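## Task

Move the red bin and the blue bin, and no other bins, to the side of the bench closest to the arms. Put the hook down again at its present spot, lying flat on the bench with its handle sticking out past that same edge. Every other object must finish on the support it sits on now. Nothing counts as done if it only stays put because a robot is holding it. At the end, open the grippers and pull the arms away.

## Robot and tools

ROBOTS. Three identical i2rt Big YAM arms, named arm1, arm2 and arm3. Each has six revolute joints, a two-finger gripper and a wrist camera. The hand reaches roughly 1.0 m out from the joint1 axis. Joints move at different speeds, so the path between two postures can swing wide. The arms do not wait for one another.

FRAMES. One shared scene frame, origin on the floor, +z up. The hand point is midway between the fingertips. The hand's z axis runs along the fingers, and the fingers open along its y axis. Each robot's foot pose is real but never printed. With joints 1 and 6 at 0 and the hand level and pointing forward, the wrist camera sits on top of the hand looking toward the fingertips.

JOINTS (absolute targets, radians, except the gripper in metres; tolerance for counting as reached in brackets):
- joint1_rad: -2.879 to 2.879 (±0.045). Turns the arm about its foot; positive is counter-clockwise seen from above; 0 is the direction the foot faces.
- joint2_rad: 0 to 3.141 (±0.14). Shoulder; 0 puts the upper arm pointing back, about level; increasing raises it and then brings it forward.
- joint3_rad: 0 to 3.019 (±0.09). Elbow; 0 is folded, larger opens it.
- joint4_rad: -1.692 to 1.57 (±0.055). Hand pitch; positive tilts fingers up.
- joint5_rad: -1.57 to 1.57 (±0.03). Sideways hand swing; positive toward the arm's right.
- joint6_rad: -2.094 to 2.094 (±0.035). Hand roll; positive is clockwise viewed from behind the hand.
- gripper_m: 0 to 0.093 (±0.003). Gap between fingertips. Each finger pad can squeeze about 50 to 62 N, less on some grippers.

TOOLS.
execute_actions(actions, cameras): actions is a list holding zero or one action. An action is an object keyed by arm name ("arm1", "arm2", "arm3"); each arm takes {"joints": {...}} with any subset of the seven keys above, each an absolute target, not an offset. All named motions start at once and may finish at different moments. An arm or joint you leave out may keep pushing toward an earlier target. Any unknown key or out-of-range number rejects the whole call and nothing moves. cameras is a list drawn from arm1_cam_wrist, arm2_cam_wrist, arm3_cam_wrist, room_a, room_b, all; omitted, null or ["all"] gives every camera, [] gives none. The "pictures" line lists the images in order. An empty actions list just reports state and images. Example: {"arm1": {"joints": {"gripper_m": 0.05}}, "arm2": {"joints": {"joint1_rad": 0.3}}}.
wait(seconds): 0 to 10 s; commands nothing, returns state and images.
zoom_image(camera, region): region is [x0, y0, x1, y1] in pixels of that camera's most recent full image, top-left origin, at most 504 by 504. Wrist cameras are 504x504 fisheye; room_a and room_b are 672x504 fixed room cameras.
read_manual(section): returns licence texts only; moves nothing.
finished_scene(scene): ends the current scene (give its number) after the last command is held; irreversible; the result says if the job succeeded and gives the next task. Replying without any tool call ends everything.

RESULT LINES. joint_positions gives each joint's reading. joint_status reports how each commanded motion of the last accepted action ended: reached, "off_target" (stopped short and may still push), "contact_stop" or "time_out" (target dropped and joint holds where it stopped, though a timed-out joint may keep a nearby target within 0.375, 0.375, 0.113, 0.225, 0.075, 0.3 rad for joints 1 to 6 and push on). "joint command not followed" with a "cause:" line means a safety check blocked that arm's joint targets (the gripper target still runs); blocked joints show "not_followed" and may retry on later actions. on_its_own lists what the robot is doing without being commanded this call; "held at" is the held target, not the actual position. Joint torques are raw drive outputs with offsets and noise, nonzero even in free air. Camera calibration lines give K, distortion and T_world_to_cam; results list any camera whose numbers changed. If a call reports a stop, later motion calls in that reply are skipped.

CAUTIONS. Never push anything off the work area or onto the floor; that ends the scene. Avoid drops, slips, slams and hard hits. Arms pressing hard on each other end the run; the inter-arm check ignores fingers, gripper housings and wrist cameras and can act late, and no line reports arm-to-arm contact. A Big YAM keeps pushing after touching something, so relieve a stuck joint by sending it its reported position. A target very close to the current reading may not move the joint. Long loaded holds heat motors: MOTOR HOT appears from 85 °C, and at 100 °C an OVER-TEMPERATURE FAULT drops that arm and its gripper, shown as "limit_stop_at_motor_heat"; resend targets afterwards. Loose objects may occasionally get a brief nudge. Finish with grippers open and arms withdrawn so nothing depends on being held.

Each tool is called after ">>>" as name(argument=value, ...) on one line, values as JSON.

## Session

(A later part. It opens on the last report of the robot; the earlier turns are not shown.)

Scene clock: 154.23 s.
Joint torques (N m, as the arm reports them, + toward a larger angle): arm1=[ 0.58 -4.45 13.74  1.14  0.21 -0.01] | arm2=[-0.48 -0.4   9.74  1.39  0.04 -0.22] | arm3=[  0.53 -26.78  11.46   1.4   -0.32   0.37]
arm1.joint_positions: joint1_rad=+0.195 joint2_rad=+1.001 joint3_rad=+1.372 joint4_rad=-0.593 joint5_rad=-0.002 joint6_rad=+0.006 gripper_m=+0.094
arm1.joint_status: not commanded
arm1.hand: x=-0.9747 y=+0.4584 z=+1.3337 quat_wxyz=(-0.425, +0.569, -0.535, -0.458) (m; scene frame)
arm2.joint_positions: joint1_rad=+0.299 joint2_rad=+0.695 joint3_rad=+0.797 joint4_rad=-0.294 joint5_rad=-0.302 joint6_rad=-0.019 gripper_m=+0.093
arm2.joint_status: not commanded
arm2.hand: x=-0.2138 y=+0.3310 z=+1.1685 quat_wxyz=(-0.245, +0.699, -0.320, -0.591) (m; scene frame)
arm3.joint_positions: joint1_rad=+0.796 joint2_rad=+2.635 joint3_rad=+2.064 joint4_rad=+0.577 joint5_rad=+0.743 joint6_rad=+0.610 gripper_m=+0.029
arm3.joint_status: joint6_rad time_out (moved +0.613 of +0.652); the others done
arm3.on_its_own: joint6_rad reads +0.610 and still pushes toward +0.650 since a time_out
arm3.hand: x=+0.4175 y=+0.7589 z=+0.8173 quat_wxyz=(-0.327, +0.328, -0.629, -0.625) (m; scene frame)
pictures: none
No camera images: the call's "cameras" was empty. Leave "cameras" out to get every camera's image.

>>> execute_actions(actions=[{"arm3":{"joints":{"joint2_rad":2.53,"joint4_rad":0.51,"joint6_rad":1.6}}}], cameras=["arm3_cam_wrist"])

>>> execute_actions(actions=[{"arm3":{"joints":{"joint2_rad":2.0,"joint3_rad":1.7,"joint4_rad":0.5}}}], cameras=[])

>>> execute_actions(actions=[{"arm3":{"joints":{"joint1_rad":-0.485,"joint5_rad":-0.541}}}], cameras=["arm3_cam_wrist"])

>>> execute_actions(actions=[{"arm3":{"joints":{"joint2_rad":2.39,"joint3_rad":1.66,"joint4_rad":0.78}}}], cameras=["arm3_cam_wrist"])

Scene clock: 156.53 s.
Joint torques (N m, as the arm reports them, + toward a larger angle): arm1=[ 0.58 -4.41 13.74  1.14  0.21 -0.01] | arm2=[-0.55 -0.37  9.73  1.42  0.05 -0.22] | arm3=[  1.19 -28.43  11.91   1.89  -0.26   0.22]
arm1.joint_positions: joint1_rad=+0.195 joint2_rad=+1.001 joint3_rad=+1.372 joint4_rad=-0.593 joint5_rad=-0.002 joint6_rad=+0.006 gripper_m=+0.094
arm1.joint_status: not commanded
arm1.hand: x=-0.9747 y=+0.4584 z=+1.3337 quat_wxyz=(-0.425, +0.569, -0.535, -0.458) (m; scene frame)
arm2.joint_positions: joint1_rad=+0.299 joint2_rad=+0.695 joint3_rad=+0.797 joint4_rad=-0.294 joint5_rad=-0.302 joint6_rad=-0.019 gripper_m=+0.093
arm2.joint_status: not commanded
arm2.hand: x=-0.2138 y=+0.3310 z=+1.1685 quat_wxyz=(-0.245, +0.699, -0.320, -0.591) (m; scene frame)
arm3.joint_positions: joint1_rad=+0.796 joint2_rad=+2.571 joint3_rad=+2.064 joint4_rad=+0.500 joint5_rad=+0.742 joint6_rad=+1.580 gripper_m=+0.029
arm3.joint_status: all done
arm3.hand: x=+0.4139 y=+0.7617 z=+0.8588 quat_wxyz=(+0.000, +0.001, -0.712, -0.702) (m; scene frame)
pictures: arm3_cam_wrist
camera_calibration (this result's frames):
arm3_cam_wrist: T_world_to_cam=[[0.00105538, 0.0124938, -0.999921, 0.854309], [-0.810567, -0.585589, -0.00817233, 0.793549], [-0.585645, 0.810512, 0.00950904, -0.258856], [0, 0, 0, 1]] pos_world=[0.490726, 0.663825, 0.863188]
Images, in order (width x height): arm3_cam_wrist 504x504.

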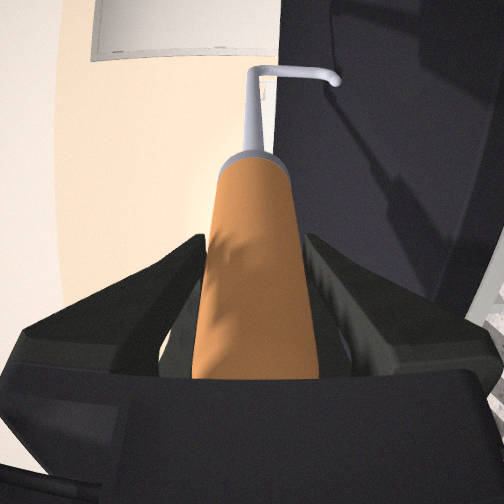

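Scene clock: 158.07 s.
Joint torques (N m, as the arm reports them, + toward a larger angle): arm1=[ 0.57 -4.43 13.74  1.14  0.21  0.  ] | arm2=[-0.54 -0.26  9.74  1.4   0.05 -0.21] | arm3=[  0.88 -20.63  12.56   2.1   -0.18   0.17]
arm1.joint_positions: joint1_rad=+0.195 joint2_rad=+1.001 joint3_rad=+1.372 joint4_rad=-0.593 joint5_rad=-0.002 joint6_rad=+0.006 gripper_m=+0.094
arm1.joint_status: not commanded
arm1.hand: x=-0.9747 y=+0.4584 z=+1.3337 quat_wxyz=(-0.425, +0.569, -0.535, -0.458) (m; scene frame)
arm2.joint_positions: joint1_rad=+0.299 joint2_rad=+0.695 joint3_rad=+0.797 joint4_rad=-0.294 joint5_rad=-0.302 joint6_rad=-0.019 gripper_m=+0.093
arm2.joint_status: not commanded
arm2.hand: x=-0.2138 y=+0.3310 z=+1.1685 quat_wxyz=(-0.245, +0.699, -0.320, -0.591) (m; scene frame)
arm3.joint_positions: joint1_rad=+0.797 joint2_rad=+1.999 joint3_rad=+1.671 joint4_rad=+0.477 joint5_rad=+0.737 joint6_rad=+1.586 gripper_m=+0.029
arm3.joint_status: all done
arm3.hand: x=+0.4860 y=+0.6823 z=+1.1218 quat_wxyz=(+0.041, -0.036, -0.670, -0.741) (m; scene frame)
pictures: none
No camera images: the call's "cameras" was empty. Leave "cameras" out to get every camera's image.

Scene clock: 160.17 s.
Joint torques (N m, as the arm reports them, + toward a larger angle): arm1=[ 0.59 -4.43 13.73  1.14  0.2  -0.01] | arm2=[-0.38 -0.35  9.7   1.41  0.05 -0.22] | arm3=[ -0.21 -23.38  12.76   2.61   0.13   0.06]
arm1.joint_positions: joint1_rad=+0.195 joint2_rad=+1.001 joint3_rad=+1.372 joint4_rad=-0.593 joint5_rad=-0.002 joint6_rad=+0.006 gripper_m=+0.094
arm1.joint_status: not commanded
arm1.hand: x=-0.9747 y=+0.4584 z=+1.3337 quat_wxyz=(-0.425, +0.569, -0.535, -0.458) (m; scene frame)
arm2.joint_positions: joint1_rad=+0.299 joint2_rad=+0.695 joint3_rad=+0.797 joint4_rad=-0.294 joint5_rad=-0.302 joint6_rad=-0.019 gripper_m=+0.093
arm2.joint_status: not commanded
arm2.hand: x=-0.2138 y=+0.3310 z=+1.1685 quat_wxyz=(-0.245, +0.699, -0.320, -0.591) (m; scene frame)
arm3.joint_positions: joint1_rad=-0.477 joint2_rad=+2.021 joint3_rad=+1.671 joint4_rad=+0.470 joint5_rad=-0.543 joint6_rad=+1.586 gripper_m=+0.029
arm3.joint_status: all done
arm3.hand: x=+1.2850 y=+0.7706 z=+1.1098 quat_wxyz=(-0.013, +0.023, -0.673, -0.739) (m; scene frame)
pictures: arm3_cam_wrist
camera_calibration (this result's frames):
arm3_cam_wrist: T_world_to_cam=[[0.0506429, 0.120089, -0.991471, 0.948248], [-0.799288, -0.590357, -0.112332, 1.61169], [-0.598811, 0.798159, 0.0660885, 0.205398], [0, 0, 0, 1]] pos_world=[1.36317, 0.673655, 1.10763]
Images, in order (width x height): arm3_cam_wrist 504x504.

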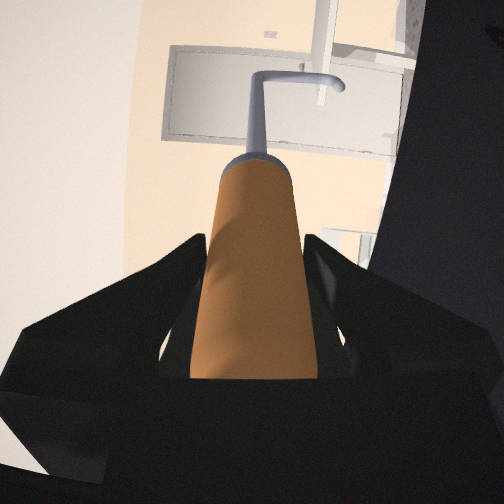

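Scene clock: 161.53 s.
Joint torques (N m, as the arm reports them, + toward a larger angle): arm1=[ 0.56 -4.42 13.73  1.14  0.21 -0.01] | arm2=[-0.46 -0.4   9.74  1.4   0.05 -0.21] | arm3=[  0.13 -24.27  10.23   1.59  -0.07   0.05]
arm1.joint_positions: joint1_rad=+0.195 joint2_rad=+1.001 joint3_rad=+1.372 joint4_rad=-0.593 joint5_rad=-0.002 joint6_rad=+0.006 gripper_m=+0.094
arm1.joint_status: not commanded
arm1.hand: x=-0.9747 y=+0.4584 z=+1.3337 quat_wxyz=(-0.425, +0.569, -0.535, -0.458) (m; scene frame)
arm2.joint_positions: joint1_rad=+0.299 joint2_rad=+0.695 joint3_rad=+0.797 joint4_rad=-0.294 joint5_rad=-0.302 joint6_rad=-0.019 gripper_m=+0.093
arm2.joint_status: not commanded
arm2.hand: x=-0.2138 y=+0.3310 z=+1.1685 quat_wxyz=(-0.245, +0.699, -0.320, -0.591) (m; scene frame)
arm3.joint_positions: joint1_rad=-0.481 joint2_rad=+2.408 joint3_rad=+1.637 joint4_rad=+0.782 joint5_rad=-0.541 joint6_rad=+1.593 gripper_m=+0.029
arm3.joint_status: all done
arm3.hand: x=+1.2992 y=+0.7814 z=+0.8420 quat_wxyz=(+0.006, -0.001, -0.707, -0.707) (m; scene frame)
pictures: arm3_cam_wrist
camera_calibration (this result's frames):
arm3_cam_wrist: T_world_to_cam=[[-0.0105694, 0.0263305, -0.999597, 0.840401], [-0.807268, -0.590144, -0.00700929, 1.5209], [-0.590091, 0.806869, 0.0274933, 0.237296], [0, 0, 0, 1]] pos_world=[1.37669, 0.683956, 0.844199]
Images, in order (width x height): arm3_cam_wrist 504x504.

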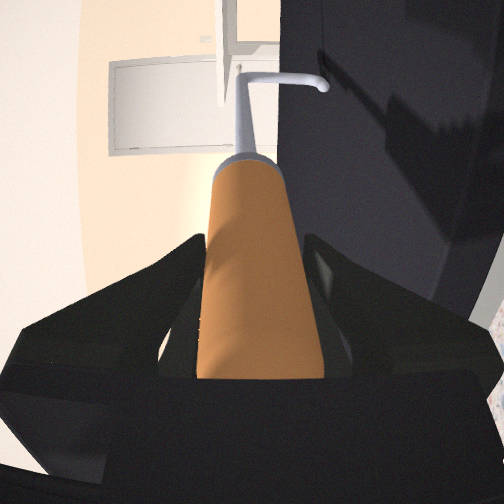

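>>> execute_actions(actions=[{"arm3":{"joints":{"joint1_rad":-0.495,"joint2_rad":2.43,"joint3_rad":1.64,"joint4_rad":0.81,"joint6_rad":0.65}}}], cameras=[])

>>> execute_actions(actions=[{"arm3":{"joints":{"joint2_rad":2.515,"joint4_rad":0.885,"joint6_rad":-0.01}}}], cameras=["arm3_cam_wrist"])

>>> execute_actions(actions=[{"arm3":{"joints":{"gripper_m":0.093}}}], cameras=["arm3_cam_wrist"])

>>> execute_actions(actions=[{"arm3":{"joints":{"joint1_rad":-0.59,"joint2_rad":2.3,"joint3_rad":1.2,"joint4_rad":1.11,"joint5_rad":-0.64}}}], cameras=[])

>>> execute_actions(actions=[{"arm3":{"joints":{"joint1_rad":-0.25,"joint2_rad":1.2,"joint3_rad":1.2,"joint4_rad":-0.6,"joint5_rad":0}}}])

Scene clock: 163.80 s.
Joint torques (N m, as the arm reports them, + toward a larger angle): arm1=[ 0.61 -4.42 13.74  1.14  0.21  0.  ] | arm2=[-0.47 -0.41  9.73  1.39  0.05 -0.21] | arm3=[ -0.69 -21.61   9.32   2.29   0.16  -0.02]
arm1.joint_positions: joint1_rad=+0.195 joint2_rad=+1.001 joint3_rad=+1.372 joint4_rad=-0.593 joint5_rad=-0.002 joint6_rad=+0.006 gripper_m=+0.094
arm1.joint_status: not commanded
arm1.hand: x=-0.9747 y=+0.4584 z=+1.3337 quat_wxyz=(-0.425, +0.569, -0.535, -0.458) (m; scene frame)
arm2.joint_positions: joint1_rad=+0.299 joint2_rad=+0.695 joint3_rad=+0.797 joint4_rad=-0.294 joint5_rad=-0.302 joint6_rad=-0.019 gripper_m=+0.093
arm2.joint_status: not commanded
arm2.hand: x=-0.2138 y=+0.3310 z=+1.1685 quat_wxyz=(-0.245, +0.699, -0.320, -0.591) (m; scene frame)
arm3.joint_positions: joint1_rad=-0.481 joint2_rad=+2.408 joint3_rad=+1.626 joint4_rad=+0.789 joint5_rad=-0.546 joint6_rad=+0.658 gripper_m=+0.029
arm3.joint_status: all done
arm3.hand: x=+1.2970 y=+0.7790 z=+0.8384 quat_wxyz=(-0.311, +0.319, -0.633, -0.634) (m; scene frame)
pictures: none
No camera images: the call's "cameras" was empty. Leave "cameras" out to get every camera's image.

Scene clock: 165.40 s.
Joint torques (N m, as the arm reports them, + toward a larger angle): arm1=[ 0.56 -4.42 13.73  1.14  0.21  0.  ] | arm2=[-0.62 -0.47  9.73  1.38  0.05 -0.22] | arm3=[ -1.17 -21.26   8.89   1.76   0.21   0.  ]
arm1.joint_positions: joint1_rad=+0.195 joint2_rad=+1.001 joint3_rad=+1.372 joint4_rad=-0.593 joint5_rad=-0.002 joint6_rad=+0.006 gripper_m=+0.094
arm1.joint_status: not commanded
arm1.hand: x=-0.9747 y=+0.4584 z=+1.3337 quat_wxyz=(-0.425, +0.569, -0.535, -0.458) (m; scene frame)
arm2.joint_positions: joint1_rad=+0.299 joint2_rad=+0.695 joint3_rad=+0.797 joint4_rad=-0.294 joint5_rad=-0.302 joint6_rad=-0.019 gripper_m=+0.093
arm2.joint_status: not commanded
arm2.hand: x=-0.2138 y=+0.3310 z=+1.1685 quat_wxyz=(-0.245, +0.699, -0.320, -0.591) (m; scene frame)
arm3.joint_positions: joint1_rad=-0.481 joint2_rad=+2.487 joint3_rad=+1.626 joint4_rad=+0.876 joint5_rad=-0.547 joint6_rad=+0.003 gripper_m=+0.029
arm3.joint_status: all done
arm3.hand: x=+1.2935 y=+0.7725 z=+0.7933 quat_wxyz=(-0.501, +0.505, -0.493, -0.501) (m; scene frame)
pictures: arm3_cam_wrist
camera_calibration (this result's frames):
arm3_cam_wrist: T_world_to_cam=[[0.999206, 0.0383379, 0.0108816, -1.32517], [0.0311695, -0.581666, -0.812831, 1.05889], [-0.0248328, 0.812524, -0.582398, -0.00922888], [0, 0, 0, 1]] pos_world=[1.29088, 0.674222, 0.869742]
Images, in order (width x height): arm3_cam_wrist 504x504.

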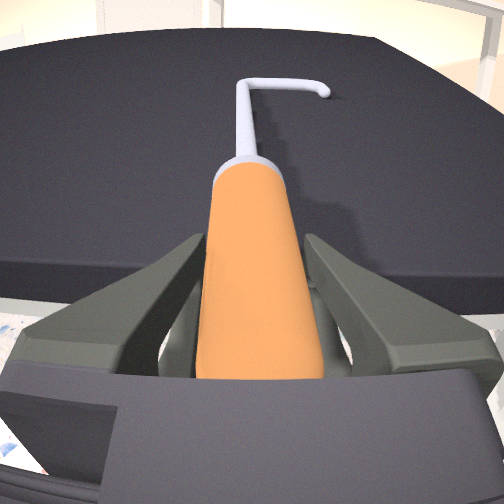

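Scene clock: 166.10 s.
Joint torques (N m, as the arm reports them, + toward a larger angle): arm1=[ 0.61 -4.42 13.74  1.14  0.21 -0.01] | arm2=[-0.59 -0.37  9.73  1.38  0.05 -0.21] | arm3=[ -0.25 -20.69   8.83   1.83   0.1   -0.05]
arm1.joint_positions: joint1_rad=+0.195 joint2_rad=+1.001 joint3_rad=+1.372 joint4_rad=-0.593 joint5_rad=-0.002 joint6_rad=+0.006 gripper_m=+0.094
arm1.joint_status: not commanded
arm1.hand: x=-0.9747 y=+0.4584 z=+1.3337 quat_wxyz=(-0.425, +0.569, -0.535, -0.458) (m; scene frame)
arm2.joint_positions: joint1_rad=+0.299 joint2_rad=+0.695 joint3_rad=+0.797 joint4_rad=-0.294 joint5_rad=-0.302 joint6_rad=-0.019 gripper_m=+0.093
arm2.joint_status: not commanded
arm2.hand: x=-0.2138 y=+0.3310 z=+1.1685 quat_wxyz=(-0.245, +0.699, -0.320, -0.591) (m; scene frame)
arm3.joint_positions: joint1_rad=-0.484 joint2_rad=+2.487 joint3_rad=+1.626 joint4_rad=+0.876 joint5_rad=-0.544 joint6_rad=+0.002 gripper_m=+0.093
arm3.joint_status: all done
arm3.hand: x=+1.2961 y=+0.7716 z=+0.7933 quat_wxyz=(-0.503, +0.503, -0.495, -0.499) (m; scene frame)
pictures: arm3_cam_wrist
camera_calibration (this result's frames):
arm3_cam_wrist: T_world_to_cam=[[0.999408, 0.0322337, 0.0120385, -1.32423], [0.0285555, -0.581788, -0.812839, 1.06178], [-0.019197, 0.812701, -0.582364, -0.0158606], [0, 0, 0, 1]] pos_world=[1.29282, 0.673305, 0.86976]
Images, in order (width x height): arm3_cam_wrist 504x504.

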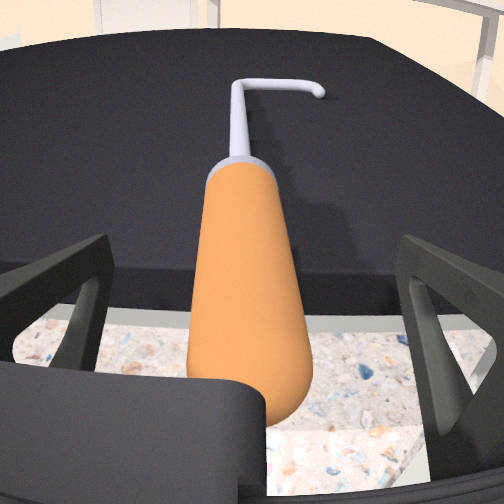

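Scene clock: 167.27 s.
Joint torques (N m, as the arm reports them, + toward a larger angle): arm1=[ 0.59 -4.41 13.74  1.14  0.2  -0.01] | arm2=[-0.45 -0.31  9.74  1.39  0.05 -0.21] | arm3=[  0.64 -17.73   6.1    1.9   -0.11   0.  ]
arm1.joint_positions: joint1_rad=+0.195 joint2_rad=+1.001 joint3_rad=+1.372 joint4_rad=-0.593 joint5_rad=-0.002 joint6_rad=+0.006 gripper_m=+0.094
arm1.joint_status: not commanded
arm1.hand: x=-0.9747 y=+0.4584 z=+1.3337 quat_wxyz=(-0.425, +0.569, -0.535, -0.458) (m; scene frame)
arm2.joint_positions: joint1_rad=+0.299 joint2_rad=+0.695 joint3_rad=+0.797 joint4_rad=-0.294 joint5_rad=-0.302 joint6_rad=-0.019 gripper_m=+0.093
arm2.joint_status: not commanded
arm2.hand: x=-0.2138 y=+0.3310 z=+1.1685 quat_wxyz=(-0.245, +0.699, -0.320, -0.591) (m; scene frame)
arm3.joint_positions: joint1_rad=-0.598 joint2_rad=+2.283 joint3_rad=+1.195 joint4_rad=+1.103 joint5_rad=-0.638 joint6_rad=+0.001 gripper_m=+0.093
arm3.joint_status: all done
arm3.hand: x=+1.2947 y=+0.6367 z=+0.8116 quat_wxyz=(-0.508, +0.499, -0.499, -0.494) (m; scene frame)
pictures: none
No camera images: the call's "cameras" was empty. Leave "cameras" out to get every camera's image.

Scene clock: 169.17 s.
Joint torques (N m, as the arm reports them, + toward a larger angle): arm1=[ 0.58 -4.42 13.73  1.13  0.21  0.  ] | arm2=[-0.55 -0.34  9.75  1.39  0.04 -0.22] | arm3=[ 0.53 -8.25 11.66  1.21  0.1  -0.02]
arm1.joint_positions: joint1_rad=+0.195 joint2_rad=+1.001 joint3_rad=+1.372 joint4_rad=-0.593 joint5_rad=-0.002 joint6_rad=+0.006 gripper_m=+0.094
arm1.joint_status: not commanded
arm1.hand: x=-0.9747 y=+0.4584 z=+1.3337 quat_wxyz=(-0.425, +0.569, -0.535, -0.458) (m; scene frame)
arm2.joint_positions: joint1_rad=+0.299 joint2_rad=+0.695 joint3_rad=+0.797 joint4_rad=-0.294 joint5_rad=-0.302 joint6_rad=-0.019 gripper_m=+0.093
arm2.joint_status: not commanded
arm2.hand: x=-0.2138 y=+0.3310 z=+1.1685 quat_wxyz=(-0.245, +0.699, -0.320, -0.591) (m; scene frame)
arm3.joint_positions: joint1_rad=-0.250 joint2_rad=+1.182 joint3_rad=+1.194 joint4_rad=-0.592 joint5_rad=-0.002 joint6_rad=+0.000 gripper_m=+0.093
arm3.joint_status: all done
arm3.hand: x=+1.1015 y=+0.5180 z=+1.1502 quat_wxyz=(-0.383, +0.523, -0.709, -0.277) (m; scene frame)
pictures: arm1_cam_wrist, arm2_cam_wrist, arm3_cam_wrist, room_a, room_b
camera_calibration (this result's frames):
arm1_cam_wrist: T_world_to_cam=[[0.997983, 0.0612987, -0.0165151, 0.967342], [0.0346672, -0.744141, -0.667122, 1.26934], [-0.0531833, 0.665204, -0.744765, 0.761182], [0, 0, 0, 1]] pos_world=[-0.968913, 0.378927, 1.42968]
arm2_cam_wrist: T_world_to_cam=[[0.728635, 0.683472, -0.0442386, -0.0148187], [0.473951, -0.54979, -0.687824, 1.0885], [-0.49443, 0.480206, -0.724529, 0.701966], [0, 0, 0, 1]] pos_world=[-0.158023, 0.271484, 1.25663]
arm3_cam_wrist: T_world_to_cam=[[0.960735, -0.277379, -0.0070546, -0.900898], [-0.262105, -0.898904, -0.351103, 1.16323], [0.0910471, 0.339166, -0.93631, 0.925287], [0, 0, 0, 1]] pos_world=[1.08617, 0.481917, 1.26841]
Images, in order (width x height): arm1_cam_wrist 504x504, arm2_cam_wrist 504x504, arm3_cam_wrist 504x504, room_a 672x504, room_b 672x504.

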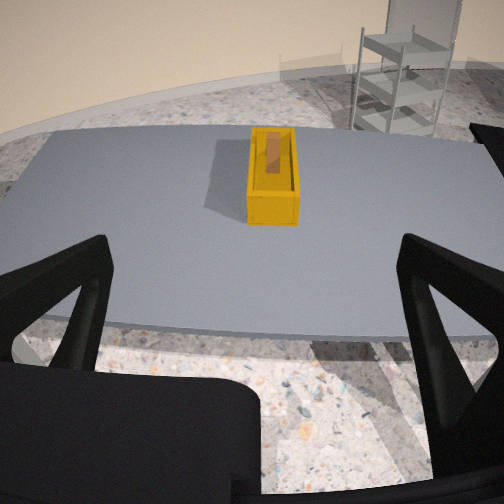

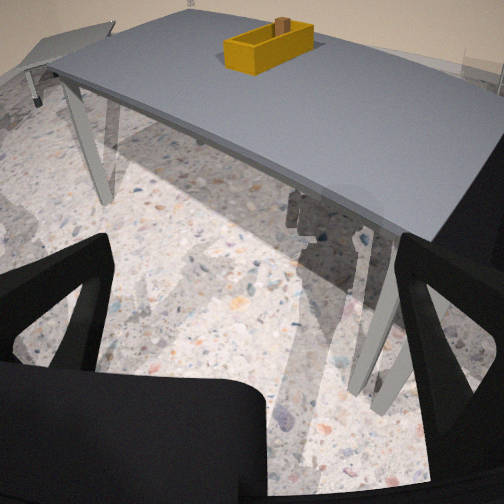

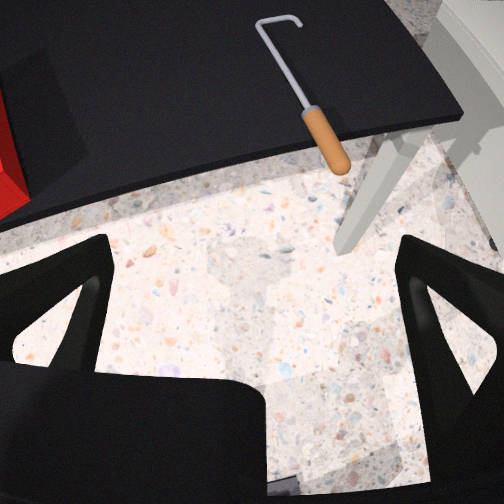

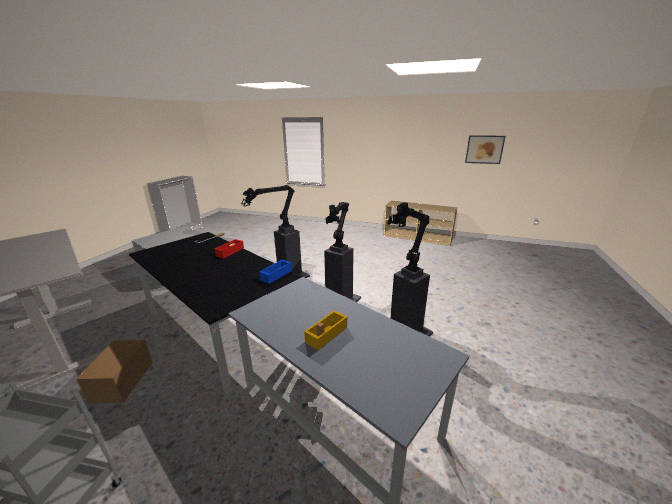

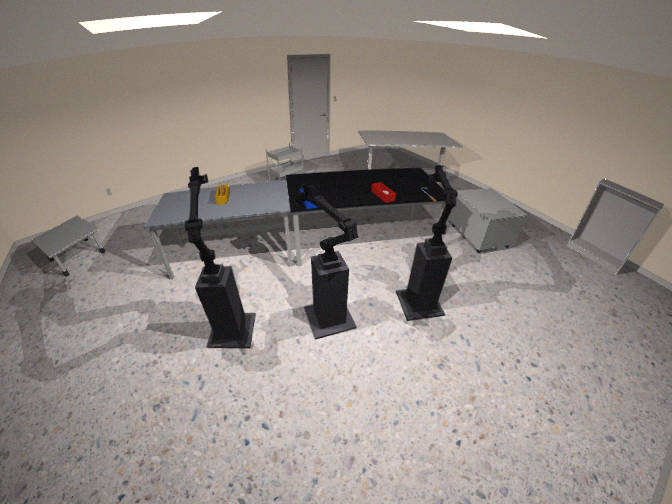

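Hook is within ~1–2 cm of its place.

>>> finished_scene(scene=1)

The scene is finished: the task was done.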